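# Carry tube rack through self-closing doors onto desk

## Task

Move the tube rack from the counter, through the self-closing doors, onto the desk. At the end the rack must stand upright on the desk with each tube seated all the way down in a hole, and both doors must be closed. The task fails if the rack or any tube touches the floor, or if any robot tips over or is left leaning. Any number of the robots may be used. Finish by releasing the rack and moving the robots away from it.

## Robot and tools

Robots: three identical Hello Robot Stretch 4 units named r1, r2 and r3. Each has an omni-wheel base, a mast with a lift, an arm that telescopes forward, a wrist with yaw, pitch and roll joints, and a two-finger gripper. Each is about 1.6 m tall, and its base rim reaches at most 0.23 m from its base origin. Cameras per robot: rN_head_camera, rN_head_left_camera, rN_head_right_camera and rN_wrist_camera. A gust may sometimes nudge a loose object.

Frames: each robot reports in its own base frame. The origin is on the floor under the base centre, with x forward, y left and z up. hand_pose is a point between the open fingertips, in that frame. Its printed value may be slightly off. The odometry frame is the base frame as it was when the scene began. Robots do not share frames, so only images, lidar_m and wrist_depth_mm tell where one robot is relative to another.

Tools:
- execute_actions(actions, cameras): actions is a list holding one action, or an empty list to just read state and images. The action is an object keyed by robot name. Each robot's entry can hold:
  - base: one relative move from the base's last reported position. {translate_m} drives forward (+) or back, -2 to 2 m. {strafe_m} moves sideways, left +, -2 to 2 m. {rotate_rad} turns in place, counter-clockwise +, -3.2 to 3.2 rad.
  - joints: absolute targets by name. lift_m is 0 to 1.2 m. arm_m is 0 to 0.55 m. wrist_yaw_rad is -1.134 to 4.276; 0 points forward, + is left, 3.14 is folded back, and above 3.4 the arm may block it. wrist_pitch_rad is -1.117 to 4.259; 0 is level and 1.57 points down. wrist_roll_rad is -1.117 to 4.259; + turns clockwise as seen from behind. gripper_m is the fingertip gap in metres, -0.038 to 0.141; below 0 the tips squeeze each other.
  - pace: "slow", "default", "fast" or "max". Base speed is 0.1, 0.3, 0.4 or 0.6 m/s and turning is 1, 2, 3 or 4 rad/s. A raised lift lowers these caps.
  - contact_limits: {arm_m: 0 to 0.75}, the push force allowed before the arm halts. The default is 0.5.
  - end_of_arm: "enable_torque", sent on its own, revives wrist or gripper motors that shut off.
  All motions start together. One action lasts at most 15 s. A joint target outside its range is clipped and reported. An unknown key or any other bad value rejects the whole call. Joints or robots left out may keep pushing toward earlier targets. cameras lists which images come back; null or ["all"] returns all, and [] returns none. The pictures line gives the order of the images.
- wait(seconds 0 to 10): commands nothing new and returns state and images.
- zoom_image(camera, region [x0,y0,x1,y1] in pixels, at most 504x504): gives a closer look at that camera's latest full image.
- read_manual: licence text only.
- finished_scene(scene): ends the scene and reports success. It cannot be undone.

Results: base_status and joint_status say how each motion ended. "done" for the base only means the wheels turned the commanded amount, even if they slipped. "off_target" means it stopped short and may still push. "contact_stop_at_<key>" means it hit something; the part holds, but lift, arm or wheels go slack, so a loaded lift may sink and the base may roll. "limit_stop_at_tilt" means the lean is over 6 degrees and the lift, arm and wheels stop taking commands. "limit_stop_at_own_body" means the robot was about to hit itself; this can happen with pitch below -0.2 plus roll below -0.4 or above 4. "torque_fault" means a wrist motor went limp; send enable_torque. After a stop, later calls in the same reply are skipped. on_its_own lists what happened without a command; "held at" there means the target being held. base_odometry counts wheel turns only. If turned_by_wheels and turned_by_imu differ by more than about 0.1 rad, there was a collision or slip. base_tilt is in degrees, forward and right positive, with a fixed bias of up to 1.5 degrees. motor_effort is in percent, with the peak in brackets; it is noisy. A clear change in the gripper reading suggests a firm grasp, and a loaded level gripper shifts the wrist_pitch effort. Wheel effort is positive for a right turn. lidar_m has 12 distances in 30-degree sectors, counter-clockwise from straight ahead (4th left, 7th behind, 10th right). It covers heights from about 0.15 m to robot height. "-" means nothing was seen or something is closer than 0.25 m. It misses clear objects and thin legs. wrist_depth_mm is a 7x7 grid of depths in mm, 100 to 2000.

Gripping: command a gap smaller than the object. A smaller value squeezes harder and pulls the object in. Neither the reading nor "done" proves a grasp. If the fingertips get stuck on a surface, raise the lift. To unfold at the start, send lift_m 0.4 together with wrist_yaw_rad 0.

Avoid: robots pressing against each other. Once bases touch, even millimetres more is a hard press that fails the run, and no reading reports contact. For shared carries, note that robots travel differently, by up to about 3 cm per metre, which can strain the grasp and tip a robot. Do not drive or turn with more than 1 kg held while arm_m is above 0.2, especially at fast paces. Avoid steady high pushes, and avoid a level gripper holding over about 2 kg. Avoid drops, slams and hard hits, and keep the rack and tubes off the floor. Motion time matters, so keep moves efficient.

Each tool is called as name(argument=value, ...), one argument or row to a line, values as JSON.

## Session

execute_actions(
  actions=[],
  cameras=["r1_head_camera","r1_head_left_camera","r2_head_camera","r2_head_left_camera","r3_head_camera","r3_head_left_camera"],
)

Scene clock: 0.00 s.
r1.base_odometry: x=+0.000 y=+0.000 heading=+0.000 (m, m, rad; r1's odometry frame)
r1.turned_by_wheels: +0.000 (rad since the last result)
r1.turned_by_imu: +0.000 (rad since the last result)
r1.base_tilt: forward=+0.3 right=-0.3 (deg)
r1.lidar_m: 1.27 2.75 2.01 1.77 1.82 1.37 1.24 1.27 1.46 1.33 1.35 1.71
r1.base_status: not commanded
r1.joint_positions: lift_m=+0.197 arm_m=-0.002 wrist_yaw_rad=+3.188 wrist_pitch_rad=+0.000 wrist_roll_rad=-0.002 gripper_m=+0.057
r1.joint_status: not commanded
r1.motor_effort: lift_m=+18 arm_m=+0 wrist_yaw_rad=+2 wrist_pitch_rad=-6 wrist_roll_rad=-1 gripper_m=-3 wheel_0=+0 wheel_1=+1 wheel_2=-1 (%)
r1.hand_pose: x=-0.1238 y=+0.0740 z=+0.3753 quat_wxyz=(-0.023, +0.000, -0.001, +1.000) (m; r1's base frame)
r1.wrist_depth_mm: - - 132 1397 1397 1397 1397 / - - 132 1366 1397 1430 1430 / - 113 134 1397 1397 1430 1464 / 139 137 273 1397 1430 1464 1464 / 213 1366 1366 1397 1430 1499 1499 / 213 1160 991 1118 200 1229 1229 / 212 798 878 - 904 842 891
r2.base_odometry: x=+0.000 y=+0.000 heading=+0.000 (m, m, rad; r2's odometry frame)
r2.turned_by_wheels: +0.000 (rad since the last result)
r2.turned_by_imu: +0.000 (rad since the last result)
r2.base_tilt: forward=+0.0 right=-0.3 (deg)
r2.lidar_m: 1.56 1.17 1.04 1.04 1.23 2.35 2.54 2.36 2.06 2.09 1.78 1.55
r2.base_status: not commanded
r2.joint_positions: lift_m=+0.261 arm_m=+0.003 wrist_yaw_rad=+3.179 wrist_pitch_rad=-0.002 wrist_roll_rad=-0.003 gripper_m=+0.057
r2.joint_status: not commanded
r2.motor_effort: lift_m=+19 arm_m=+0 wrist_yaw_rad=-2 wrist_pitch_rad=-4 wrist_roll_rad=-1 gripper_m=-2 wheel_0=+0 wheel_1=+0 wheel_2=+0 (%)
r2.hand_pose: x=-0.1181 y=+0.0765 z=+0.4401 quat_wxyz=(-0.019, +0.001, -0.001, +1.000) (m; r2's base frame)
r2.wrist_depth_mm: - - 138 - - - - / - - 137 - - - - / - 107 137 - - - - / - 139 151 - - - - / 197 - - - - - - / 202 1499 198 1499 198 1499 1499 / 206 960 1025 - 1098 931 1025
r3.base_odometry: x=+0.000 y=+0.000 heading=+0.000 (m, m, rad; r3's odometry frame)
r3.turned_by_wheels: +0.000 (rad since the last result)
r3.turned_by_imu: +0.000 (rad since the last result)
r3.base_tilt: forward=-0.7 right=+0.0 (deg)
r3.lidar_m: 1.25 2.16 1.40 1.25 1.31 1.61 1.18 1.25 1.58 1.83 1.94 2.39
r3.base_status: not commanded
r3.joint_positions: lift_m=+0.137 arm_m=-0.002 wrist_yaw_rad=+3.101 wrist_pitch_rad=+0.015 wrist_roll_rad=+0.002 gripper_m=+0.057
r3.joint_status: not commanded
r3.motor_effort: lift_m=+20 arm_m=+0 wrist_yaw_rad=+2 wrist_pitch_rad=-6 wrist_roll_rad=-1 gripper_m=-4 wheel_0=+0 wheel_1=+0 wheel_2=+0 (%)
r3.hand_pose: x=-0.1157 y=+0.0990 z=+0.3106 quat_wxyz=(+0.020, -0.008, +0.001, +1.000) (m; r3's base frame)
r3.wrist_depth_mm: - 141 1397 - - 1983 1430 / - 121 175 - - 1983 1397 / - 123 170 - - 1921 1430 / 116 142 243 - - 1921 1430 / 1708 - - - - 1863 1397 / 1078 1182 198 1205 194 1182 1182 / 768 788 798 112 798 759 831
pictures: r1_head_camera, r1_head_left_camera, r2_head_camera, r2_head_left_camera, r3_head_camera, r3_head_left_camera
Images, in order (width x height): r1_head_camera 420x560, r1_head_left_camera 420x672, r2_head_camera 420x560, r2_head_left_camera 420x672, r3_head_camera 420x560, r3_head_left_camera 420x672.

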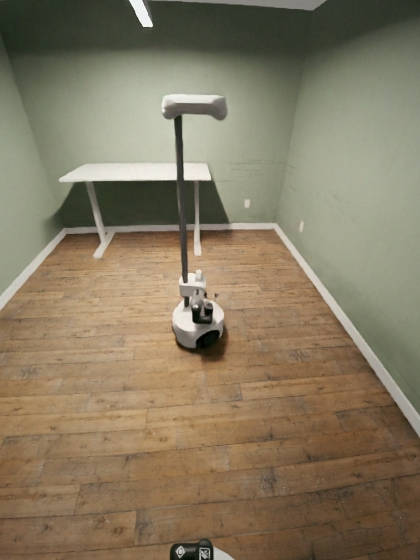

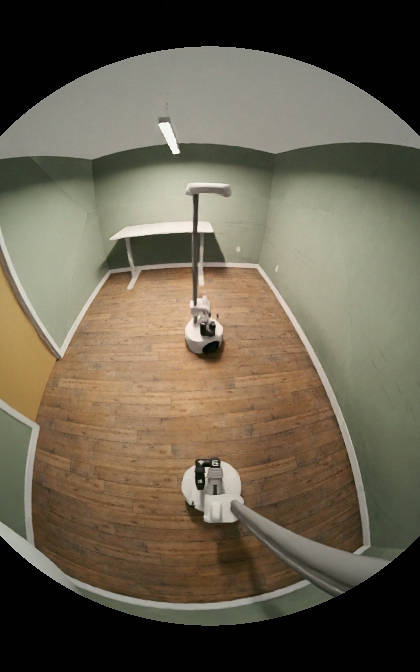

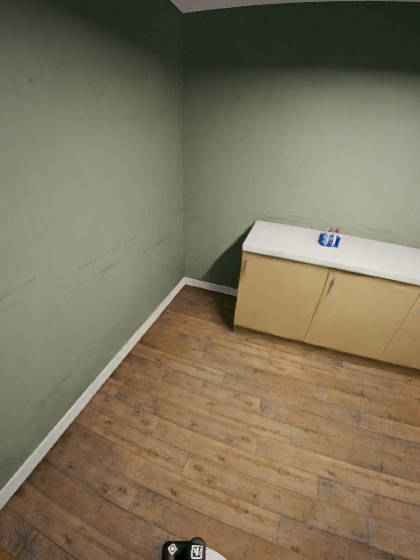

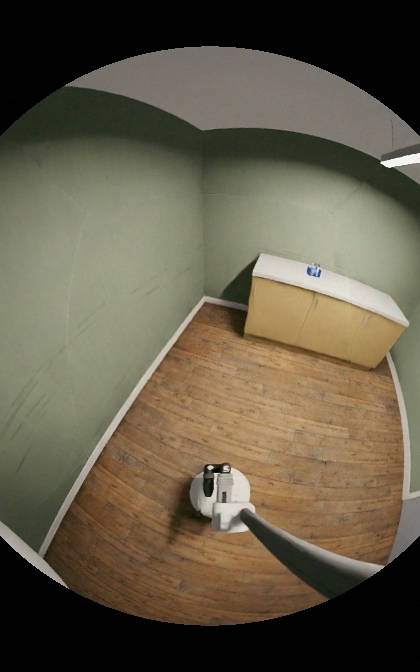

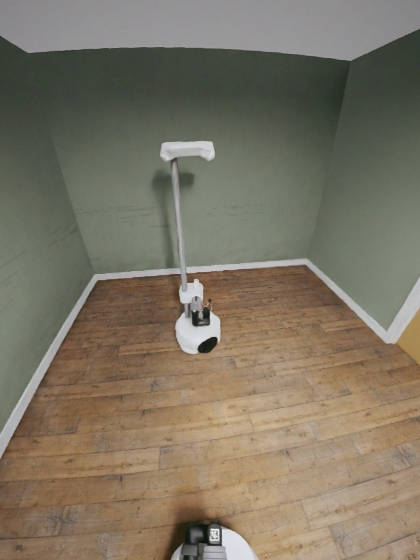

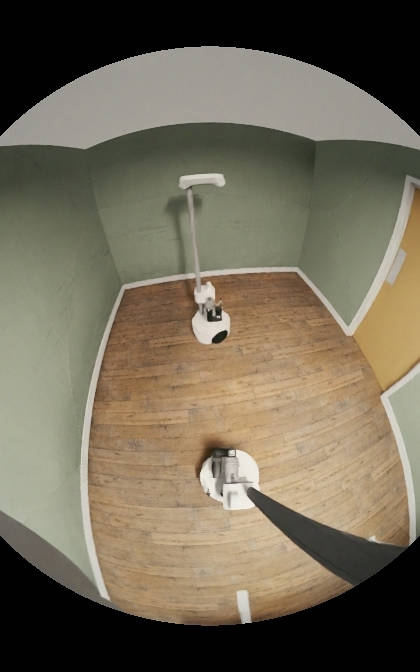

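zoom_image(
  camera="r2_head_camera",
  region=[290, 210, 370, 270],
)

execute_actions(
  actions=[
    {"r1":{"base":{"rotate_rad":1.7},"pace":"fast"},"r2":{"base":{"rotate_rad":-0.4},"joints":{"lift_m":0.85,"wrist_yaw_rad":0,"gripper_m":0.141},"pace":"fast"},"r3":{"base":{"rotate_rad":-1.48},"pace":"fast"}},
  ],
  cameras=["r1_head_camera","r2_head_camera","r2_wrist_camera","r3_head_camera","r2_head_right_camera"],
)

Region (290, 210, 370, 270) of r2_head_camera's 420x560 image, scaled by 6.300, with more detail than that image has; it fills the top 378 rows of this view, and the rest is white.

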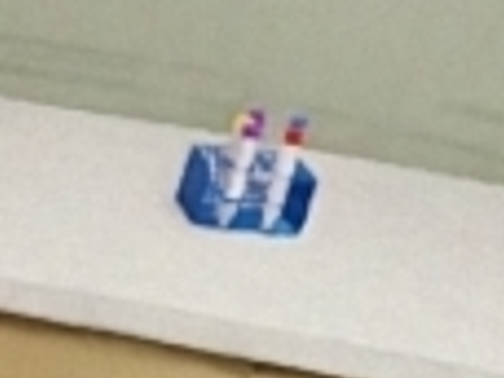

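Scene clock: 12.20 s.
r1.base_odometry: x=+0.000 y=+0.000 heading=+1.700 (m, m, rad; r1's odometry frame)
r1.turned_by_wheels: +1.700 (rad since the last result)
r1.turned_by_imu: +1.707 (rad since the last result)
r1.base_tilt: forward=+0.4 right=-0.3 (deg)
r1.lidar_m: 1.77 1.80 1.30 1.23 1.29 1.41 1.34 1.40 1.90 1.27 2.52 1.92
r1.base_status: done
r1.joint_positions: lift_m=+0.197 arm_m=-0.002 wrist_yaw_rad=+3.188 wrist_pitch_rad=+0.000 wrist_roll_rad=-0.002 gripper_m=+0.057
r1.joint_status: not commanded
r1.motor_effort: lift_m=+18(18) arm_m=+0(0) wrist_yaw_rad=+1(1) wrist_pitch_rad=-7(6) wrist_roll_rad=+0(1) gripper_m=-4(4) wheel_0=-1(11) wheel_1=+0(8) wheel_2=+0(10) (%)
r1.hand_pose: x=-0.1238 y=+0.0740 z=+0.3753 quat_wxyz=(-0.023, +0.000, -0.001, +1.000) (m; r1's base frame)
r1.wrist_depth_mm: - - 131 1430 1430 1430 1397 / - - 132 1464 1464 1430 1366 / - 113 134 1464 1464 1430 1397 / 139 136 274 1537 1499 1430 1430 / 213 1537 1537 1464 1499 1464 1464 / 214 1160 1008 1138 200 1255 1205 / 213 809 866 - 904 842 878
r2.base_odometry: x=+0.000 y=+0.000 heading=-0.400 (m, m, rad; r2's odometry frame)
r2.turned_by_wheels: -0.400 (rad since the last result)
r2.turned_by_imu: -0.396 (rad since the last result)
r2.base_tilt: forward=+0.0 right=-0.2 (deg)
r2.lidar_m: 1.55 1.61 1.10 1.04 1.08 1.39 2.52 2.58 2.18 2.06 2.11 1.68
r2.base_status: done
r2.joint_positions: lift_m=+0.850 arm_m=+0.003 wrist_yaw_rad=+0.000 wrist_pitch_rad=-0.002 wrist_roll_rad=-0.003 gripper_m=+0.141
r2.joint_status: all done
r2.motor_effort: lift_m=+21(23) arm_m=-1(1) wrist_yaw_rad=-2(8) wrist_pitch_rad=-6(5) wrist_roll_rad=+0(1) gripper_m=+1(0) wheel_0=+1(7) wheel_1=+0(8) wheel_2=+0(8) (%)
r2.hand_pose: x=+0.4620 y=-0.0873 z=+1.0285 quat_wxyz=(+1.000, -0.001, -0.001, +0.000) (m; r2's base frame)
r2.wrist_depth_mm: 1708 1983 1983 1921 - - - / 1661 1921 1921 1983 - - - / 1708 1863 1921 1921 - - - / 1708 1921 1863 - - - - / 1661 1921 1366 1397 1430 1430 1464 / 1661 1921 1336 1366 1397 1397 1430 / 1756 1921 1336 - 1397 1430 1464
r3.base_odometry: x=+0.000 y=+0.000 heading=-1.480 (m, m, rad; r3's odometry frame)
r3.turned_by_wheels: -1.480 (rad since the last result)
r3.turned_by_imu: -1.488 (rad since the last result)
r3.base_tilt: forward=-0.7 right=+0.0 (deg)
r3.lidar_m: 1.83 1.99 2.47 1.26 1.93 1.35 1.26 1.32 1.79 1.20 1.23 1.69
r3.base_status: done
r3.joint_positions: lift_m=+0.137 arm_m=-0.002 wrist_yaw_rad=+3.101 wrist_pitch_rad=+0.015 wrist_roll_rad=+0.002 gripper_m=+0.057
r3.joint_status: not commanded
r3.motor_effort: lift_m=+20(20) arm_m=+0(0) wrist_yaw_rad=+1(0) wrist_pitch_rad=-5(7) wrist_roll_rad=-1(2) gripper_m=-1(6) wheel_0=-1(6) wheel_1=-1(9) wheel_2=-1(8) (%)
r3.hand_pose: x=-0.1157 y=+0.0990 z=+0.3106 quat_wxyz=(+0.020, -0.008, +0.001, +1.000) (m; r3's base frame)
r3.wrist_depth_mm: - 141 1366 1430 1397 1397 1499 / - 121 175 1397 1464 1430 1464 / - 122 169 1397 1430 1430 1464 / 116 141 244 1430 1430 1464 1499 / 1308 1336 1366 1397 1430 1464 1464 / 1078 1205 198 1229 194 1205 1160 / 768 788 798 112 798 750 820
pictures: r1_head_camera, r2_head_camera, r2_head_right_camera, r2_wrist_camera, r3_head_camera
Images, in order (width x height): r1_head_camera 420x560, r2_head_camera 420x560, r2_head_right_camera 420x672, r2_wrist_camera 616x392, r3_head_camera 420x560.

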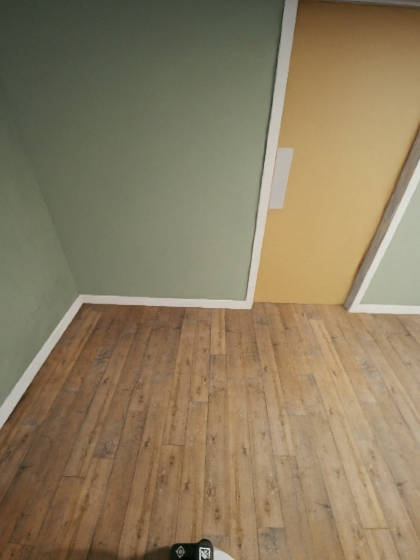

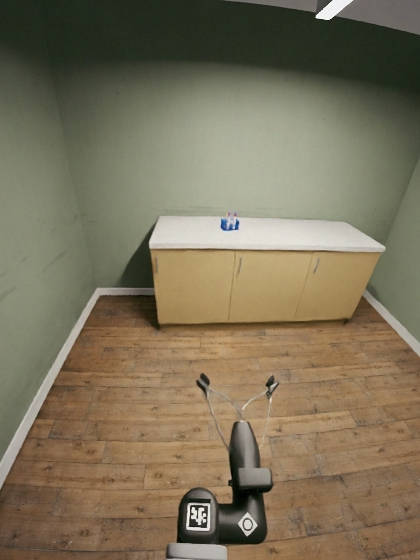

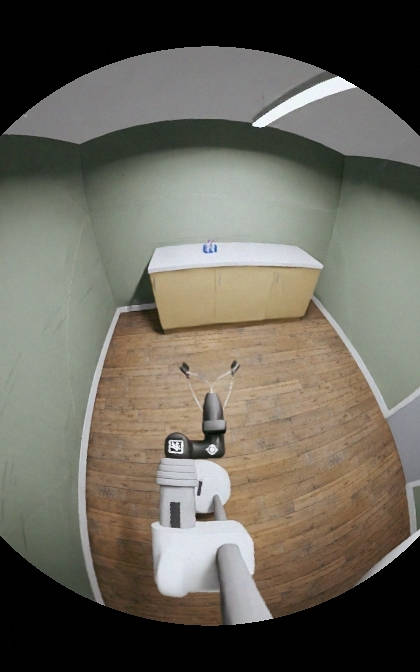

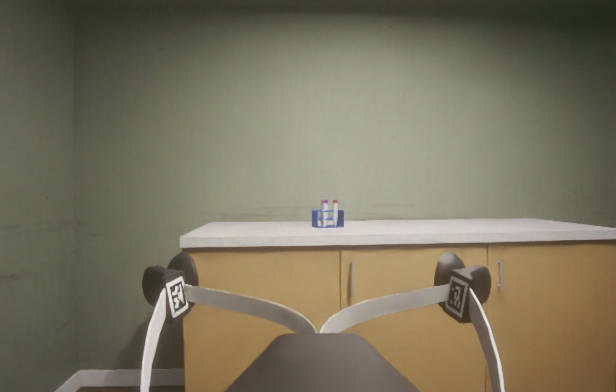

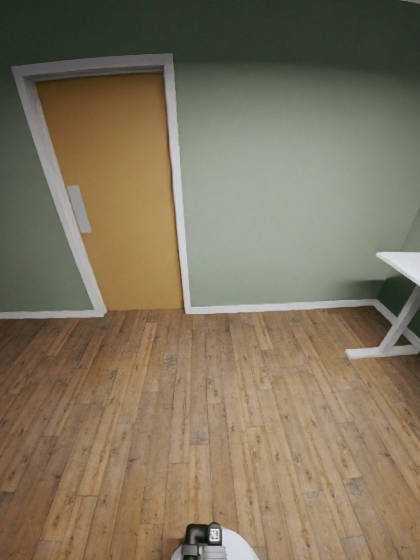

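execute_actions(
  actions=[
    {"r2":{"base":{"translate_m":0.85},"pace":"max"},"r3":{"base":{"translate_m":1.2},"pace":"max"}},
  ],
  cameras=["r2_head_camera","r2_wrist_camera"],
)

zoom_image(
  camera="r2_head_camera",
  region=[190, 220, 290, 300],
)

zoom_image(
  camera="r2_wrist_camera",
  region=[270, 170, 410, 280],
)

Scene clock: 22.67 s.
r1.base_odometry: x=+0.000 y=+0.000 heading=+1.700 (m, m, rad; r1's odometry frame)
r1.turned_by_wheels: +0.000 (rad since the last result)
r1.turned_by_imu: -0.002 (rad since the last result)
r1.base_tilt: forward=+0.4 right=-0.4 (deg)
r1.lidar_m: 1.78 1.80 1.29 1.24 1.29 1.41 1.34 1.41 1.92 2.67 1.69 1.94
r1.base_status: not commanded
r1.joint_positions: lift_m=+0.197 arm_m=-0.002 wrist_yaw_rad=+3.188 wrist_pitch_rad=+0.000 wrist_roll_rad=-0.002 gripper_m=+0.057
r1.joint_status: not commanded
r1.motor_effort: lift_m=+17(17) arm_m=+0(0) wrist_yaw_rad=+1(0) wrist_pitch_rad=-6(7) wrist_roll_rad=+0(0) gripper_m=-3(2) wheel_0=-1(1) wheel_1=-1(0) wheel_2=+0(0) (%)
r1.hand_pose: x=-0.1238 y=+0.0740 z=+0.3753 quat_wxyz=(-0.023, +0.000, -0.001, +1.000) (m; r1's base frame)
r1.wrist_depth_mm: - - 132 1499 1430 1430 1397 / - - 132 1464 1464 1430 1397 / - 113 134 1430 1464 1430 1366 / 139 137 273 1499 1464 1430 1430 / 213 1576 1499 1499 1430 1499 1430 / 213 1138 1008 1138 200 1205 1255 / 213 788 878 - 891 842 878
r2.base_odometry: x=+0.783 y=-0.331 heading=-0.400 (m, m, rad; r2's odometry frame)
r2.turned_by_wheels: +0.000 (rad since the last result)
r2.turned_by_imu: +0.001 (rad since the last result)
r2.base_tilt: forward=+0.0 right=-0.2 (deg)
r2.lidar_m: 0.70 0.72 1.21 1.11 1.13 1.45 3.41 3.14 2.13 1.99 1.13 0.77
r2.base_status: done
r2.joint_positions: lift_m=+0.850 arm_m=+0.003 wrist_yaw_rad=+0.000 wrist_pitch_rad=-0.002 wrist_roll_rad=-0.003 gripper_m=+0.141
r2.joint_status: not commanded
r2.motor_effort: lift_m=+21(21) arm_m=+0(1) wrist_yaw_rad=-2(2) wrist_pitch_rad=-4(4) wrist_roll_rad=-3(1) gripper_m=+3(0) wheel_0=-1(8) wheel_1=-1(5) wheel_2=+2(11) (%)
r2.hand_pose: x=+0.4620 y=-0.0874 z=+1.0285 quat_wxyz=(+1.000, -0.001, -0.001, +0.000) (m; r2's base frame)
r2.wrist_depth_mm: 1078 1078 1118 1160 1138 1138 1205 / 1098 1118 1138 1160 1138 1182 1160 / 1118 1098 1160 1118 1160 1160 1182 / 1078 1138 1118 1118 1182 1182 1229 / 1098 1008 991 820 831 960 946 / 521 484 500 521 517 525 559 / 496 508 512 - 539 544 559
r3.base_odometry: x=+0.109 y=-1.195 heading=-1.481 (m, m, rad; r3's odometry frame)
r3.turned_by_wheels: +0.000 (rad since the last result)
r3.turned_by_imu: +0.003 (rad since the last result)
r3.base_tilt: forward=-0.7 right=+0.0 (deg)
r3.lidar_m: 0.61 0.66 0.99 2.15 1.71 1.95 2.46 1.74 1.23 1.15 0.96 0.69
r3.base_status: done
r3.joint_positions: lift_m=+0.137 arm_m=-0.002 wrist_yaw_rad=+3.101 wrist_pitch_rad=+0.015 wrist_roll_rad=+0.002 gripper_m=+0.057
r3.joint_status: not commanded
r3.motor_effort: lift_m=+20(20) arm_m=-1(0) wrist_yaw_rad=+2(1) wrist_pitch_rad=-5(5) wrist_roll_rad=-1(1) gripper_m=-6(0) wheel_0=-2(8) wheel_1=-2(10) wheel_2=-2(13) (%)
r3.hand_pose: x=-0.1157 y=+0.0990 z=+0.3106 quat_wxyz=(+0.020, -0.008, +0.001, +1.000) (m; r3's base frame)
r3.wrist_depth_mm: - 141 - - - - - / - 121 176 - - - - / - 123 170 - - - - / 116 141 243 - - - - / 1708 - - - - - - / 1078 1205 198 1205 195 1205 1182 / 768 798 798 113 809 750 831
pictures: r2_head_camera, r2_wrist_camera
Images, in order (width x height): r2_head_camera 420x560, r2_wrist_camera 616x392.

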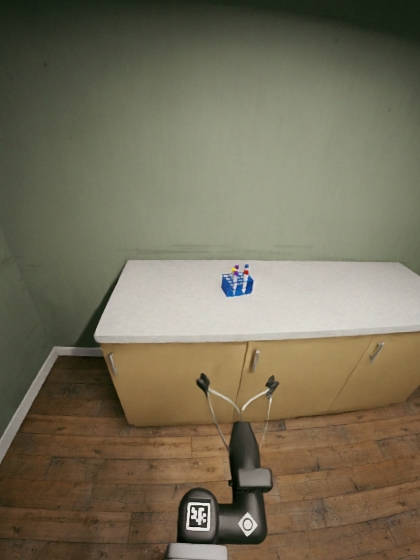

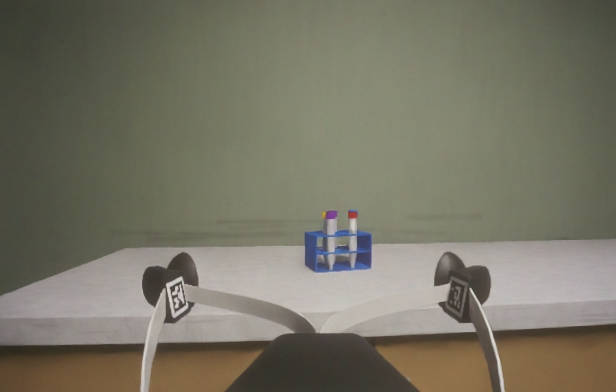

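Region (190, 220, 290, 300) of r2_head_camera's 420x560 image, scaled by 5.040, with more detail than that image has; it fills the top 403 rows of this view, and the rest is white.

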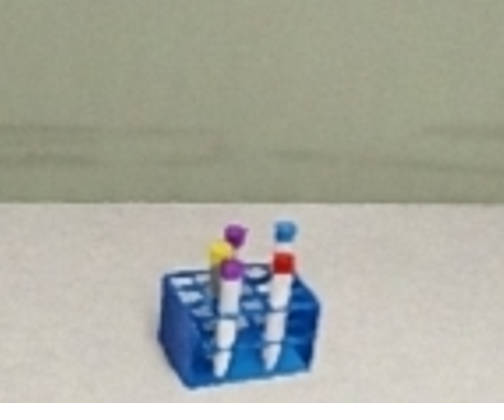

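Region (270, 170, 410, 280) of r2_wrist_camera's 616x392 image, scaled by 3.600; it fills the top 396 rows of this view, and the rest is white.

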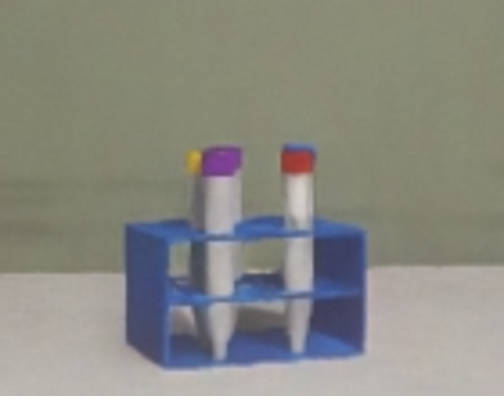

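execute_actions(
  actions=[
    {"r1":{"base":{"strafe_m":-0.72},"pace":"max"},"r2":{"base":{"strafe_m":-0.33},"pace":"fast"},"r3":{"base":{"strafe_m":0.76},"pace":"max"}},
  ],
  cameras=["r3_head_camera","r1_head_camera"],
)

Scene clock: 37.57 s.
r1.base_odometry: x=+0.714 y=+0.093 heading=+1.700 (m, m, rad; r1's odometry frame)
r1.turned_by_wheels: +0.000 (rad since the last result)
r1.turned_by_imu: -0.001 (rad since the last result)
r1.base_tilt: forward=+0.3 right=-0.3 (deg)
r1.lidar_m: 0.95 1.86 2.06 1.96 1.94 1.41 1.34 1.39 1.92 1.96 2.07 1.86
r1.base_status: done
r1.joint_positions: lift_m=+0.197 arm_m=-0.002 wrist_yaw_rad=+3.188 wrist_pitch_rad=+0.000 wrist_roll_rad=-0.002 gripper_m=+0.057
r1.joint_status: not commanded
r1.motor_effort: lift_m=+18(18) arm_m=+0(0) wrist_yaw_rad=+1(1) wrist_pitch_rad=-7(6) wrist_roll_rad=-1(0) gripper_m=-2(3) wheel_0=-1(22) wheel_1=+2(16) wheel_2=+0(0) (%)
r1.hand_pose: x=-0.1238 y=+0.0740 z=+0.3753 quat_wxyz=(-0.023, +0.000, -0.001, +1.000) (m; r1's base frame)
r1.wrist_depth_mm: - - 131 1499 1430 1397 1397 / - - 132 1464 1464 1430 1430 / - 113 134 1464 1464 1430 1430 / 138 136 273 1499 1464 1464 1397 / 214 1537 1499 1499 1464 1464 1430 / 214 1138 991 1118 200 1255 1229 / 213 798 866 - 904 831 878
r2.base_odometry: x=+0.655 y=-0.635 heading=-0.400 (m, m, rad; r2's odometry frame)
r2.turned_by_wheels: +0.000 (rad since the last result)
r2.turned_by_imu: +0.000 (rad since the last result)
r2.base_tilt: forward=+0.0 right=-0.3 (deg)
r2.lidar_m: 0.73 0.75 0.99 1.43 1.48 1.89 3.37 2.63 1.81 1.67 1.22 0.79
r2.base_status: done
r2.joint_positions: lift_m=+0.850 arm_m=+0.003 wrist_yaw_rad=+0.000 wrist_pitch_rad=-0.002 wrist_roll_rad=-0.003 gripper_m=+0.141
r2.joint_status: not commanded
r2.motor_effort: lift_m=+20(21) arm_m=-1(0) wrist_yaw_rad=-2(1) wrist_pitch_rad=-5(4) wrist_roll_rad=-1(1) gripper_m=+2(5) wheel_0=-3(9) wheel_1=+0(11) wheel_2=+0(0) (%)
r2.hand_pose: x=+0.4620 y=-0.0874 z=+1.0286 quat_wxyz=(+1.000, -0.001, -0.001, +0.000) (m; r2's base frame)
r2.wrist_depth_mm: 1138 1138 1160 1182 1205 1205 1255 / 1098 1098 1182 1160 1205 1205 1182 / 1138 1160 1205 1160 1182 1229 1182 / 1160 1118 1138 1160 1182 1182 1205 / 991 1008 991 991 991 960 960 / 512 521 530 539 549 564 585 / 530 539 554 - 569 580 603
r3.base_odometry: x=+0.866 y=-1.127 heading=-1.481 (m, m, rad; r3's odometry frame)
r3.turned_by_wheels: +0.000 (rad since the last result)
r3.turned_by_imu: +0.003 (rad since the last result)
r3.base_tilt: forward=-0.7 right=+0.0 (deg)
r3.lidar_m: 0.67 0.69 0.86 2.03 2.08 2.65 0.97 2.63 2.06 1.91 0.91 0.72
r3.base_status: done
r3.joint_positions: lift_m=+0.137 arm_m=-0.002 wrist_yaw_rad=+3.101 wrist_pitch_rad=+0.015 wrist_roll_rad=+0.002 gripper_m=+0.057
r3.joint_status: not commanded
r3.motor_effort: lift_m=+20(20) arm_m=+0(0) wrist_yaw_rad=-1(1) wrist_pitch_rad=-5(4) wrist_roll_rad=-1(1) gripper_m=-5(3) wheel_0=+1(14) wheel_1=+2(16) wheel_2=-2(2) (%)
r3.hand_pose: x=-0.1157 y=+0.0990 z=+0.3106 quat_wxyz=(+0.020, -0.008, +0.001, +1.000) (m; r3's base frame)
r3.wrist_depth_mm: - 141 1336 - - - - / - 121 175 - - - - / - 122 170 - - - - / 116 141 245 - - - - / 1661 - - 1205 - - - / 1098 1205 199 1118 194 1182 1160 / 768 798 809 112 809 750 809
pictures: r1_head_camera, r3_head_camera
Images, in order (width x height): r1_head_camera 420x560, r3_head_camera 420x560.

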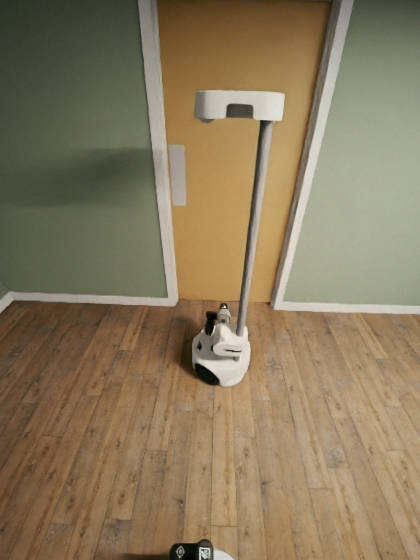

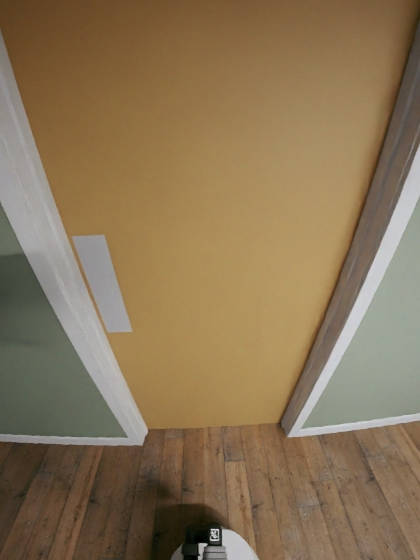

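execute_actions(
  actions=[
    {"r1":{"base":{"strafe_m":-0.11},"pace":"fast"},"r2":{"base":{"rotate_rad":0.285},"pace":"fast"},"r3":{"base":{"translate_m":0.4},"pace":"fast"}},
  ],
  cameras=[],
)

execute_actions(
  actions=[
    {"r1":{"base":{"translate_m":0.5},"pace":"default"},"r2":{"base":{"translate_m":0.3},"joints":{"arm_m":0.08,"lift_m":0.82},"pace":"default"},"r3":{"base":{"translate_m":0.2},"pace":"slow"}},
  ],
  cameras=["r2_wrist_camera","r2_head_camera"],
)

Scene clock: 45.87 s.
r1.base_odometry: x=+0.823 y=+0.107 heading=+1.700 (m, m, rad; r1's odometry frame)
r1.turned_by_wheels: +0.000 (rad since the last result)
r1.turned_by_imu: -0.002 (rad since the last result)
r1.base_tilt: forward=+0.3 right=-0.2 (deg)
r1.lidar_m: 1.37 1.84 2.15 2.06 1.93 1.40 1.32 1.38 1.92 1.84 1.94 1.83
r1.base_status: done
r1.joint_positions: lift_m=+0.197 arm_m=-0.002 wrist_yaw_rad=+3.188 wrist_pitch_rad=+0.000 wrist_roll_rad=-0.002 gripper_m=+0.057
r1.joint_status: not commanded
r1.motor_effort: lift_m=+17(18) arm_m=+0(1) wrist_yaw_rad=+1(2) wrist_pitch_rad=-7(7) wrist_roll_rad=-2(2) gripper_m=-3(2) wheel_0=-1(13) wheel_1=+2(13) wheel_2=+0(0) (%)
r1.hand_pose: x=-0.1238 y=+0.0740 z=+0.3753 quat_wxyz=(-0.023, +0.000, -0.001, +1.000) (m; r1's base frame)
r1.wrist_depth_mm: - - 132 1464 1430 1430 1366 / - - 132 1464 1430 1430 1397 / - 113 134 1499 1464 1464 1430 / 138 136 273 1499 1464 1464 1464 / 214 1537 1499 1464 1464 1464 1430 / 213 1160 1008 1118 200 1229 1229 / 212 798 878 - 904 842 878
r2.base_odometry: x=+0.655 y=-0.635 heading=-0.115 (m, m, rad; r2's odometry frame)
r2.turned_by_wheels: +0.285 (rad since the last result)
r2.turned_by_imu: +0.285 (rad since the last result)
r2.base_tilt: forward=+0.1 right=-0.3 (deg)
r2.lidar_m: 0.72 0.82 1.45 1.45 1.62 2.63 3.36 2.05 1.68 1.67 0.93 0.75
r2.base_status: done
r2.joint_positions: lift_m=+0.850 arm_m=+0.003 wrist_yaw_rad=+0.000 wrist_pitch_rad=-0.002 wrist_roll_rad=-0.003 gripper_m=+0.141
r2.joint_status: not commanded
r2.motor_effort: lift_m=+21(21) arm_m=+0(1) wrist_yaw_rad=-2(2) wrist_pitch_rad=-5(5) wrist_roll_rad=-2(1) gripper_m=+1(2) wheel_0=-1(6) wheel_1=+0(5) wheel_2=+0(7) (%)
r2.hand_pose: x=+0.4620 y=-0.0874 z=+1.0286 quat_wxyz=(+1.000, -0.001, -0.001, +0.000) (m; r2's base frame)
r2.wrist_depth_mm: 1397 1281 1229 1160 1118 1060 1025 / 1366 1308 1255 1160 1098 1060 1008 / 1366 1336 1229 1182 1118 1060 1025 / 1366 1336 1255 1182 1118 1060 1025 / 1430 1008 976 820 976 976 946 / 647 597 559 530 500 469 508 / 661 621 591 - 521 492 477
r3.base_odometry: x=+0.902 y=-1.525 heading=-1.481 (m, m, rad; r3's odometry frame)
r3.turned_by_wheels: +0.000 (rad since the last result)
r3.turned_by_imu: +0.001 (rad since the last result)
r3.base_tilt: forward=-0.8 right=+0.1 (deg)
r3.lidar_m: 0.25 0.28 0.39 0.72 2.10 2.81 1.35 3.00 2.01 1.03 0.44 0.29
r3.base_status: done
r3.joint_positions: lift_m=+0.137 arm_m=-0.002 wrist_yaw_rad=+3.101 wrist_pitch_rad=+0.015 wrist_roll_rad=+0.002 gripper_m=+0.057
r3.joint_status: not commanded
r3.motor_effort: lift_m=+21(20) arm_m=+0(0) wrist_yaw_rad=+1(2) wrist_pitch_rad=-5(7) wrist_roll_rad=-3(3) gripper_m=-5(2) wheel_0=-2(7) wheel_1=-3(8) wheel_2=+0(11) (%)
r3.hand_pose: x=-0.1157 y=+0.0990 z=+0.3106 quat_wxyz=(+0.020, -0.008, +0.001, +1.000) (m; r3's base frame)
r3.wrist_depth_mm: - 141 1756 - - - - / - 121 175 - - - - / - 122 170 - - - - / 116 141 244 - - - - / 1708 - 1661 1708 - - - / 1078 1205 199 1205 194 1182 1160 / 759 798 798 112 809 750 820
pictures: none
No camera images: the call's "cameras" was empty. Leave "cameras" out to get every camera's image.

Scene clock: 49.17 s.
r1.base_odometry: x=+0.759 y=+0.603 heading=+1.700 (m, m, rad; r1's odometry frame)
r1.turned_by_wheels: +0.000 (rad since the last result)
r1.turned_by_imu: -0.003 (rad since the last result)
r1.base_tilt: forward=+0.3 right=-0.4 (deg)
r1.lidar_m: 1.05 1.35 1.83 2.07 2.16 1.90 1.84 1.91 1.90 1.85 1.84 1.34
r1.base_status: done
r1.joint_positions: lift_m=+0.197 arm_m=-0.002 wrist_yaw_rad=+3.188 wrist_pitch_rad=+0.000 wrist_roll_rad=-0.002 gripper_m=+0.057
r1.joint_status: not commanded
r1.motor_effort: lift_m=+18(18) arm_m=+0(0) wrist_yaw_rad=+2(2) wrist_pitch_rad=-6(6) wrist_roll_rad=+0(0) gripper_m=-3(2) wheel_0=+1(9) wheel_1=+3(12) wheel_2=-1(8) (%)
r1.hand_pose: x=-0.1238 y=+0.0740 z=+0.3753 quat_wxyz=(-0.023, +0.000, -0.001, +1.000) (m; r1's base frame)
r1.wrist_depth_mm: - - 132 1921 1921 1921 1863 / - - 132 1921 1863 1983 1921 / - 113 134 1983 1921 1921 1863 / 138 136 273 1921 1983 1921 1921 / 214 1983 - - 1921 1921 1921 / 213 1138 1008 1138 200 1229 1229 / 213 798 878 - 904 842 878
r2.base_odometry: x=+0.953 y=-0.669 heading=-0.115 (m, m, rad; r2's odometry frame)
r2.turned_by_wheels: +0.000 (rad since the last result)
r2.turned_by_imu: +0.001 (rad since the last result)
r2.base_tilt: forward=+0.0 right=-0.3 (deg)
r2.lidar_m: 0.44 0.51 1.38 1.38 1.55 2.55 3.63 2.11 1.75 1.08 0.55 0.46
r2.base_status: done
r2.joint_positions: lift_m=+0.820 arm_m=+0.079 wrist_yaw_rad=+0.000 wrist_pitch_rad=-0.002 wrist_roll_rad=-0.003 gripper_m=+0.141
r2.joint_status: all done
r2.motor_effort: lift_m=+17(15) arm_m=+5(4) wrist_yaw_rad=-1(2) wrist_pitch_rad=-4(5) wrist_roll_rad=-1(1) gripper_m=-2(1) wheel_0=+0(6) wheel_1=-1(6) wheel_2=+2(10) (%)
r2.hand_pose: x=+0.5385 y=-0.0874 z=+0.9988 quat_wxyz=(+1.000, -0.001, -0.001, +0.000) (m; r2's base frame)
r2.wrist_depth_mm: 976 891 842 809 759 723 691 / 960 904 854 809 750 723 683 / 976 917 854 798 750 723 683 / 976 917 854 809 768 723 699 / 960 831 842 427 683 723 683 / 424 389 362 397 359 353 418 / 289 289 291 - 307 271 285
r3.base_odometry: x=+0.920 y=-1.724 heading=-1.481 (m, m, rad; r3's odometry frame)
r3.turned_by_wheels: +0.000 (rad since the last result)
r3.turned_by_imu: +0.005 (rad since the last result)
r3.base_tilt: forward=-0.7 right=+0.0 (deg)
r3.lidar_m: - 0.25 0.36 0.42 2.11 2.83 1.07 3.20 2.01 0.45 0.25 0.25
r3.base_status: done
r3.joint_positions: lift_m=+0.137 arm_m=-0.002 wrist_yaw_rad=+3.101 wrist_pitch_rad=+0.015 wrist_roll_rad=+0.002 gripper_m=+0.057
r3.joint_status: not commanded
r3.motor_effort: lift_m=+20(20) arm_m=+0(0) wrist_yaw_rad=+1(3) wrist_pitch_rad=-5(5) wrist_roll_rad=-1(3) gripper_m=-3(1) wheel_0=+7(20) wheel_1=+8(17) wheel_2=-17(17) (%)
r3.hand_pose: x=-0.1157 y=+0.0990 z=+0.3106 quat_wxyz=(+0.020, -0.008, +0.001, +1.000) (m; r3's base frame)
r3.wrist_depth_mm: - 141 1430 - - - - / - 121 175 - - - - / - 122 170 - - - - / 116 141 244 - - - - / 1661 - 1255 1708 - - - / 1098 1205 198 1229 193 1205 1205 / 768 809 809 112 809 750 820
pictures: r2_head_camera, r2_wrist_camera
Images, in order (width x height): r2_head_camera 420x560, r2_wrist_camera 616x392.

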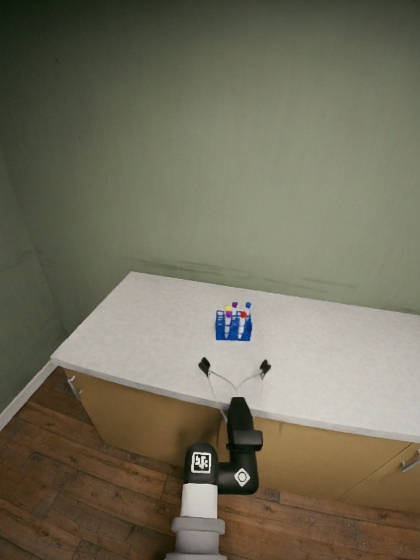

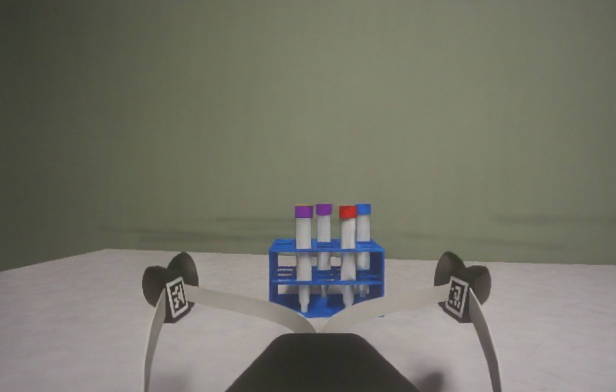

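zoom_image(
  camera="r2_wrist_camera",
  region=[240, 190, 410, 330],
)

Region (240, 190, 410, 330) of r2_wrist_camera's 616x392 image, scaled by 2.965; it fills the top 415 rows of this view, and the rest is white.

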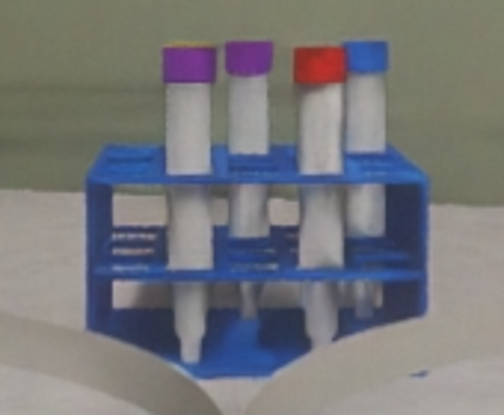

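execute_actions(
  actions=[
    {"r1":{"base":{"translate_m":0.7},"pace":"default"},"r2":{"base":{"strafe_m":-0.01},"joints":{"arm_m":0.275,"lift_m":0.787},"pace":"slow"},"r3":{"base":{"translate_m":0.8},"pace":"default"}},
  ],
  cameras=["r2_wrist_camera","r3_head_camera","r1_head_camera"],
)

Scene clock: 62.20 s.
r1.base_odometry: x=+0.668 y=+1.297 heading=+1.701 (m, m, rad; r1's odometry frame)
r1.turned_by_wheels: +0.000 (rad since the last result)
r1.turned_by_imu: -0.006 (rad since the last result)
r1.base_tilt: forward=+0.5 right=-0.4 (deg)
r1.lidar_m: 1.14 0.73 0.85 2.07 2.16 2.66 2.52 2.65 1.95 1.87 0.86 0.71
r1.base_status: done
r1.joint_positions: lift_m=+0.197 arm_m=-0.002 wrist_yaw_rad=+3.188 wrist_pitch_rad=+0.000 wrist_roll_rad=-0.002 gripper_m=+0.057
r1.joint_status: not commanded
r1.motor_effort: lift_m=+17(18) arm_m=+0(0) wrist_yaw_rad=+1(0) wrist_pitch_rad=-6(5) wrist_roll_rad=-2(2) gripper_m=-3(2) wheel_0=+2(8) wheel_1=+3(7) wheel_2=+0(10) (%)
r1.hand_pose: x=-0.1238 y=+0.0740 z=+0.3753 quat_wxyz=(-0.023, +0.000, -0.001, +1.000) (m; r1's base frame)
r1.wrist_depth_mm: - - 131 - - - - / - - 132 - - - - / - 113 134 - - - - / 138 136 274 - - - - / 214 1983 - - - - - / 213 1138 1008 1118 201 1229 1229 / 212 798 878 - 891 842 891
r2.base_odometry: x=+0.951 y=-0.679 heading=-0.115 (m, m, rad; r2's odometry frame)
r2.turned_by_wheels: +0.000 (rad since the last result)
r2.turned_by_imu: +0.002 (rad since the last result)
r2.base_tilt: forward=+0.0 right=-0.2 (deg)
r2.lidar_m: 0.45 0.51 1.40 1.40 1.56 2.56 3.66 2.08 1.73 1.07 0.55 0.43
r2.base_status: done
r2.joint_positions: lift_m=+0.787 arm_m=+0.274 wrist_yaw_rad=+0.000 wrist_pitch_rad=-0.002 wrist_roll_rad=-0.003 gripper_m=+0.141
r2.joint_status: all done
r2.motor_effort: lift_m=+16(16) arm_m=+6(6) wrist_yaw_rad=-1(1) wrist_pitch_rad=-4(5) wrist_roll_rad=-1(1) gripper_m=+3(0) wheel_0=+3(5) wheel_1=+0(6) wheel_2=+0(2) (%)
r2.hand_pose: x=+0.7334 y=-0.0874 z=+0.9659 quat_wxyz=(+1.000, -0.001, -0.001, +0.000) (m; r2's base frame)
r2.wrist_depth_mm: 715 683 647 603 574 539 525 / 723 691 647 603 574 544 525 / 723 676 640 609 580 549 517 / 741 699 647 257 559 549 525 / 621 627 266 211 234 544 521 / 324 298 226 209 206 268 317 / 218 219 214 - 214 204 223
r3.base_odometry: x=+0.991 y=-2.520 heading=-1.481 (m, m, rad; r3's odometry frame)
r3.turned_by_wheels: +0.000 (rad since the last result)
r3.turned_by_imu: +0.000 (rad since the last result)
r3.base_tilt: forward=-0.6 right=+0.0 (deg)
r3.lidar_m: 1.61 1.59 1.12 1.04 1.01 0.80 1.15 0.46 0.25 0.25 0.25 0.25
r3.base_status: done
r3.joint_positions: lift_m=+0.137 arm_m=-0.002 wrist_yaw_rad=+3.101 wrist_pitch_rad=+0.015 wrist_roll_rad=+0.002 gripper_m=+0.057
r3.joint_status: not commanded
r3.motor_effort: lift_m=+20(20) arm_m=+0(0) wrist_yaw_rad=-1(1) wrist_pitch_rad=-5(6) wrist_roll_rad=-2(1) gripper_m=-2(2) wheel_0=+4(14) wheel_1=-3(12) wheel_2=+0(28) (%)
r3.hand_pose: x=-0.1157 y=+0.0990 z=+0.3106 quat_wxyz=(+0.020, -0.008, +0.001, +1.000) (m; r3's base frame)
r3.wrist_depth_mm: - 141 1499 - - 820 809 / - 121 175 - - 798 809 / - 123 169 - - 809 798 / 116 141 244 - - 820 820 / 707 - 1708 1708 - 820 809 / 750 1182 198 1229 193 798 798 / 723 798 798 112 809 741 798
pictures: r1_head_camera, r2_wrist_camera, r3_head_camera
Images, in order (width x height): r1_head_camera 420x560, r2_wrist_camera 616x392, r3_head_camera 420x560.

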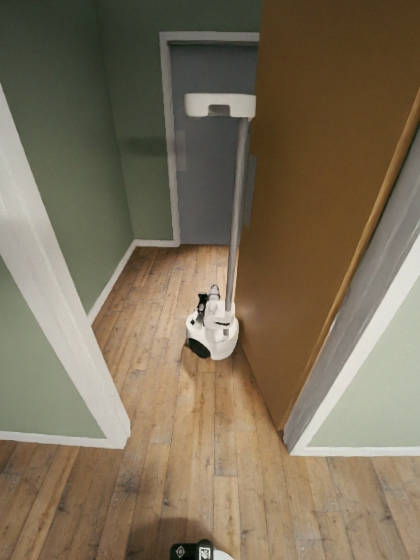

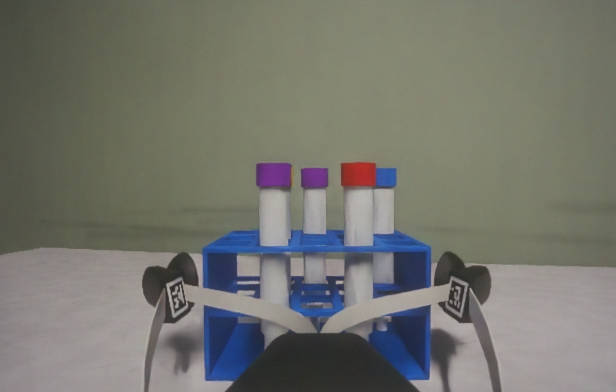

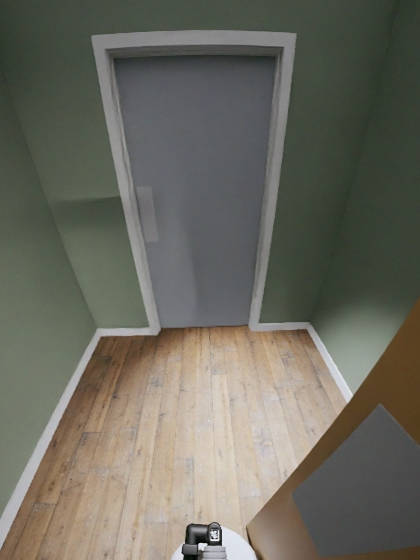

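execute_actions(
  actions=[
    {"r1":{"base":{"translate_m":0.5},"pace":"fast"},"r2":{"joints":{"arm_m":0.29},"pace":"slow"}},
  ],
  cameras=[],
)

execute_actions(
  actions=[
    {"r1":{"base":{"translate_m":0.36},"pace":"default"},"r2":{"joints":{"gripper_m":0.05},"pace":"default"},"r3":{"base":{"translate_m":1.3},"pace":"fast"}},
  ],
  cameras=["r2_wrist_camera","r3_head_camera"],
)

Scene clock: 73.00 s.
r1.base_odometry: x=+0.603 y=+1.792 heading=+1.701 (m, m, rad; r1's odometry frame)
r1.turned_by_wheels: +0.000 (rad since the last result)
r1.turned_by_imu: -0.004 (rad since the last result)
r1.base_tilt: forward=+0.3 right=-0.4 (deg)
r1.lidar_m: 0.67 1.52 0.48 0.46 2.16 2.96 3.06 3.16 1.99 0.45 0.44 0.51
r1.base_status: done
r1.joint_positions: lift_m=+0.197 arm_m=-0.002 wrist_yaw_rad=+3.188 wrist_pitch_rad=+0.000 wrist_roll_rad=-0.002 gripper_m=+0.057
r1.joint_status: not commanded
r1.motor_effort: lift_m=+18(18) arm_m=+0(0) wrist_yaw_rad=+1(1) wrist_pitch_rad=-6(7) wrist_roll_rad=-1(0) gripper_m=-3(3) wheel_0=+1(10) wheel_1=+3(11) wheel_2=+0(11) (%)
r1.hand_pose: x=-0.1238 y=+0.0740 z=+0.3753 quat_wxyz=(-0.023, +0.000, -0.001, +1.000) (m; r1's base frame)
r1.wrist_depth_mm: - - 131 - - - - / - - 132 - - - - / - 113 134 - - - - / 138 136 274 - - - - / 213 - - - - - - / 214 1138 991 1118 200 1229 1229 / 211 788 866 - 904 831 878
r2.base_odometry: x=+0.951 y=-0.679 heading=-0.115 (m, m, rad; r2's odometry frame)
r2.turned_by_wheels: +0.000 (rad since the last result)
r2.turned_by_imu: +0.001 (rad since the last result)
r2.base_tilt: forward=+0.0 right=-0.3 (deg)
r2.lidar_m: 0.44 0.49 1.40 1.39 1.56 2.54 3.65 2.11 1.72 1.07 0.56 0.44
r2.base_status: not commanded
r2.joint_positions: lift_m=+0.787 arm_m=+0.289 wrist_yaw_rad=+0.000 wrist_pitch_rad=-0.002 wrist_roll_rad=-0.003 gripper_m=+0.141
r2.joint_status: all done
r2.motor_effort: lift_m=+16(16) arm_m=+6(6) wrist_yaw_rad=-1(1) wrist_pitch_rad=-5(5) wrist_roll_rad=-1(1) gripper_m=-2(0) wheel_0=+3(3) wheel_1=+0(0) wheel_2=+0(0) (%)
r2.hand_pose: x=+0.7484 y=-0.0874 z=+0.9659 quat_wxyz=(+1.000, -0.001, -0.001, +0.000) (m; r2's base frame)
r2.wrist_depth_mm: 699 668 627 591 564 530 512 / 707 661 634 597 559 525 504 / 723 668 627 585 559 525 508 / 715 676 640 250 549 535 517 / 621 647 230 206 208 530 512 / 324 296 200 202 193 270 320 / 219 219 216 - 207 216 221
r3.base_odometry: x=+0.991 y=-2.520 heading=-1.481 (m, m, rad; r3's odometry frame)
r3.turned_by_wheels: +0.000 (rad since the last result)
r3.turned_by_imu: +0.000 (rad since the last result)
r3.base_tilt: forward=-0.7 right=+0.0 (deg)
r3.lidar_m: 1.59 1.56 1.13 1.03 0.99 0.78 0.67 0.48 0.25 0.25 0.25 0.25
r3.base_status: not commanded
r3.joint_positions: lift_m=+0.137 arm_m=-0.002 wrist_yaw_rad=+3.101 wrist_pitch_rad=+0.015 wrist_roll_rad=+0.002 gripper_m=+0.057
r3.joint_status: not commanded
r3.motor_effort: lift_m=+20(20) arm_m=+0(0) wrist_yaw_rad=+2(2) wrist_pitch_rad=-5(6) wrist_roll_rad=-3(3) gripper_m=-2(2) wheel_0=+4(4) wheel_1=-3(2) wheel_2=+0(0) (%)
r3.hand_pose: x=-0.1157 y=+0.0990 z=+0.3106 quat_wxyz=(+0.020, -0.008, +0.001, +1.000) (m; r3's base frame)
r3.wrist_depth_mm: - 141 1025 - - 798 809 / - 121 175 - - 809 820 / - 122 170 - - 809 809 / 116 141 243 - - 809 809 / 707 - 1025 - - 809 809 / 750 1182 198 854 194 798 809 / 715 809 788 112 809 759 788
pictures: none
No camera images: the call's "cameras" was empty. Leave "cameras" out to get every camera's image.

Scene clock: 77.60 s.
r1.base_odometry: x=+0.556 y=+2.149 heading=+1.701 (m, m, rad; r1's odometry frame)
r1.turned_by_wheels: +0.000 (rad since the last result)
r1.turned_by_imu: -0.004 (rad since the last result)
r1.base_tilt: forward=+0.3 right=-0.3 (deg)
r1.lidar_m: 0.25 0.48 1.10 0.48 0.48 2.95 3.43 2.75 0.37 0.25 - 0.25
r1.base_status: done
r1.joint_positions: lift_m=+0.197 arm_m=-0.002 wrist_yaw_rad=+3.188 wrist_pitch_rad=+0.000 wrist_roll_rad=-0.002 gripper_m=+0.057
r1.joint_status: not commanded
r1.motor_effort: lift_m=+18(18) arm_m=+0(0) wrist_yaw_rad=+1(0) wrist_pitch_rad=-6(6) wrist_roll_rad=-1(2) gripper_m=-2(0) wheel_0=+12(14) wheel_1=-5(8) wheel_2=-9(12) (%)
r1.hand_pose: x=-0.1238 y=+0.0740 z=+0.3753 quat_wxyz=(-0.023, +0.000, -0.001, +1.000) (m; r1's base frame)
r1.wrist_depth_mm: - - 131 - - - - / - - 132 - - - - / - 113 134 - - - - / 139 137 273 - - - - / 214 - - - - - - / 213 1160 1008 1118 200 1229 1205 / 212 798 866 - 917 842 891
r2.base_odometry: x=+0.951 y=-0.679 heading=-0.115 (m, m, rad; r2's odometry frame)
r2.turned_by_wheels: +0.000 (rad since the last result)
r2.turned_by_imu: +0.001 (rad since the last result)
r2.base_tilt: forward=+0.0 right=-0.2 (deg)
r2.lidar_m: 0.44 0.49 1.41 1.39 1.59 2.57 3.65 2.10 1.72 1.07 0.56 0.44
r2.base_status: not commanded
r2.joint_positions: lift_m=+0.787 arm_m=+0.289 wrist_yaw_rad=+0.000 wrist_pitch_rad=-0.002 wrist_roll_rad=-0.003 gripper_m=+0.050
r2.joint_status: all done
r2.motor_effort: lift_m=+16(16) arm_m=+6(6) wrist_yaw_rad=-2(1) wrist_pitch_rad=-5(5) wrist_roll_rad=-1(1) gripper_m=-19(21) wheel_0=+3(3) wheel_1=-1(0) wheel_2=+0(0) (%)
r2.hand_pose: x=+0.7484 y=-0.0874 z=+0.9659 quat_wxyz=(+1.000, -0.001, -0.001, +0.000) (m; r2's base frame)
r2.wrist_depth_mm: 707 661 621 585 559 530 504 / 715 668 627 585 564 530 512 / 723 676 627 597 554 535 512 / 715 676 634 233 232 535 512 / 615 647 224 223 208 535 512 / 322 176 187 204 186 172 317 / 217 220 197 - 185 216 215
r3.base_odometry: x=+1.108 y=-3.815 heading=-1.481 (m, m, rad; r3's odometry frame)
r3.turned_by_wheels: +0.000 (rad since the last result)
r3.turned_by_imu: +0.003 (rad since the last result)
r3.base_tilt: forward=-0.7 right=+0.0 (deg)
r3.lidar_m: 0.31 0.31 0.43 0.89 1.14 1.52 1.30 1.48 1.03 0.95 0.43 0.34
r3.base_status: done
r3.joint_positions: lift_m=+0.137 arm_m=-0.002 wrist_yaw_rad=+3.101 wrist_pitch_rad=+0.015 wrist_roll_rad=+0.002 gripper_m=+0.057
r3.joint_status: not commanded
r3.motor_effort: lift_m=+20(20) arm_m=+0(0) wrist_yaw_rad=+2(2) wrist_pitch_rad=-7(5) wrist_roll_rad=-3(1) gripper_m=-5(5) wheel_0=-2(12) wheel_1=-2(0) wheel_2=+0(14) (%)
r3.hand_pose: x=-0.1157 y=+0.0990 z=+0.3106 quat_wxyz=(+0.020, -0.008, +0.001, +1.000) (m; r3's base frame)
r3.wrist_depth_mm: - 141 1661 1537 - 1921 1366 / - 121 176 1499 - 1863 1336 / - 122 170 1537 - 1921 1336 / 116 141 243 1537 - 1921 1366 / 1537 - 1808 1576 - 1808 1336 / 1078 1205 198 1205 194 1205 1182 / 768 809 809 112 820 741 820
pictures: r2_wrist_camera, r3_head_camera
Images, in order (width x height): r2_wrist_camera 616x392, r3_head_camera 420x560.

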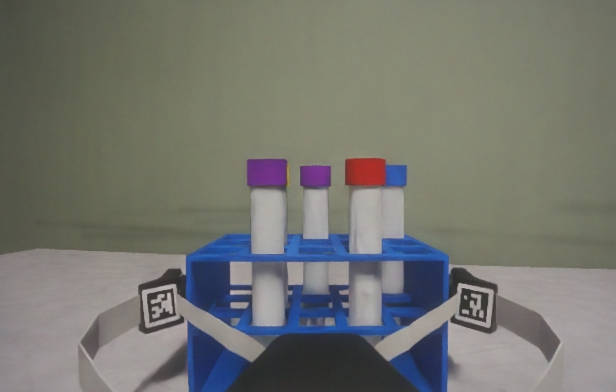

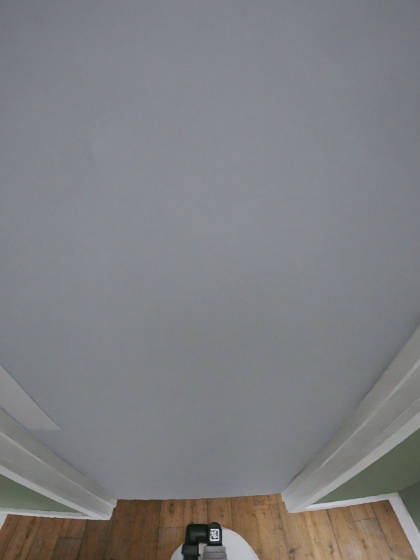

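execute_actions(
  actions=[
    {"r1":{"base":{"translate_m":0.6},"pace":"default"},"r2":{"joints":{"lift_m":0.83},"pace":"slow"},"r3":{"base":{"translate_m":0.25},"pace":"slow"}},
  ],
  cameras=["r2_wrist_camera"],
)

Scene clock: 85.17 s.
r1.base_odometry: x=+0.478 y=+2.744 heading=+1.701 (m, m, rad; r1's odometry frame)
r1.turned_by_wheels: +0.000 (rad since the last result)
r1.turned_by_imu: -0.006 (rad since the last result)
r1.base_tilt: forward=+0.3 right=-0.4 (deg)
r1.lidar_m: 1.27 1.52 1.11 1.05 1.05 0.87 4.09 0.41 0.25 - 1.13 1.45
r1.base_status: done
r1.joint_positions: lift_m=+0.197 arm_m=-0.002 wrist_yaw_rad=+3.188 wrist_pitch_rad=+0.000 wrist_roll_rad=-0.002 gripper_m=+0.057
r1.joint_status: not commanded
r1.motor_effort: lift_m=+18(18) arm_m=+0(0) wrist_yaw_rad=+1(1) wrist_pitch_rad=-7(7) wrist_roll_rad=+1(1) gripper_m=-3(2) wheel_0=+6(18) wheel_1=+0(2) wheel_2=-2(29) (%)
r1.hand_pose: x=-0.1238 y=+0.0740 z=+0.3753 quat_wxyz=(-0.023, +0.000, -0.001, +1.000) (m; r1's base frame)
r1.wrist_depth_mm: - - 131 - - 904 788 / - - 132 - - 904 809 / - 113 134 - - 866 809 / 139 136 272 - - 878 820 / 214 991 - - - 878 820 / 213 820 1008 1118 200 866 820 / 212 741 878 - 891 820 842
r2.base_odometry: x=+0.951 y=-0.679 heading=-0.115 (m, m, rad; r2's odometry frame)
r2.turned_by_wheels: +0.000 (rad since the last result)
r2.turned_by_imu: +0.002 (rad since the last result)
r2.base_tilt: forward=+0.0 right=-0.3 (deg)
r2.lidar_m: 0.43 0.50 1.40 1.39 1.58 2.57 3.66 2.08 1.74 1.06 0.56 0.45
r2.base_status: not commanded
r2.joint_positions: lift_m=+0.830 arm_m=+0.289 wrist_yaw_rad=+0.000 wrist_pitch_rad=-0.001 wrist_roll_rad=-0.003 gripper_m=+0.050
r2.joint_status: all done
r2.motor_effort: lift_m=+22(26) arm_m=+6(6) wrist_yaw_rad=-1(1) wrist_pitch_rad=-8(8) wrist_roll_rad=-1(2) gripper_m=-19(19) wheel_0=+3(3) wheel_1=-1(0) wheel_2=+0(0) (%)
r2.hand_pose: x=+0.7484 y=-0.0874 z=+1.0081 quat_wxyz=(+1.000, -0.001, +0.000, +0.000) (m; r2's base frame)
r2.wrist_depth_mm: 699 661 627 591 559 530 508 / 707 661 621 585 559 530 508 / 715 661 640 591 564 535 512 / 715 676 634 232 234 530 504 / 707 683 224 223 208 535 512 / 449 177 187 206 186 172 433 / 301 303 198 - 185 298 294
r3.base_odometry: x=+1.130 y=-4.064 heading=-1.482 (m, m, rad; r3's odometry frame)
r3.turned_by_wheels: +0.000 (rad since the last result)
r3.turned_by_imu: +0.038 (rad since the last result)
r3.base_tilt: forward=-0.8 right=+0.0 (deg)
r3.lidar_m: 0.25 0.25 0.45 0.50 1.13 1.54 1.27 1.39 0.97 0.35 0.25 -
r3.base_status: done
r3.joint_positions: lift_m=+0.137 arm_m=-0.002 wrist_yaw_rad=+3.101 wrist_pitch_rad=+0.015 wrist_roll_rad=+0.002 gripper_m=+0.057
r3.joint_status: not commanded
r3.motor_effort: lift_m=+20(21) arm_m=+0(0) wrist_yaw_rad=+2(3) wrist_pitch_rad=-5(7) wrist_roll_rad=+0(2) gripper_m=-2(2) wheel_0=+7(21) wheel_1=+5(19) wheel_2=-17(29) (%)
r3.hand_pose: x=-0.1157 y=+0.0990 z=+0.3105 quat_wxyz=(+0.020, -0.008, +0.001, +1.000) (m; r3's base frame)
r3.wrist_depth_mm: - 141 1397 - - - 1397 / - 121 176 - - - 1397 / - 122 169 - - - 1397 / 114 142 244 - - - 1397 / 1464 - 1708 1430 - 1863 1366 / 1060 1182 198 1229 193 1182 1182 / 759 798 798 113 798 741 809
pictures: r2_wrist_camera
Images, in order (width x height): r2_wrist_camera 616x392.

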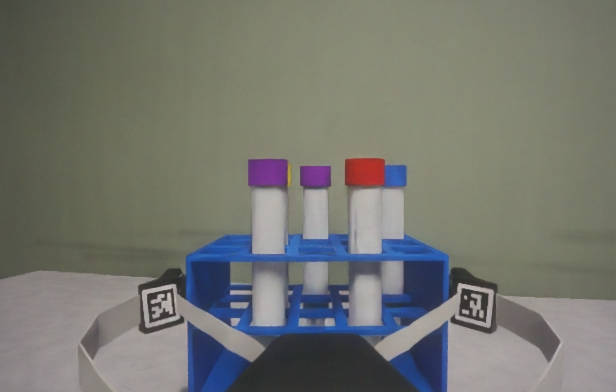

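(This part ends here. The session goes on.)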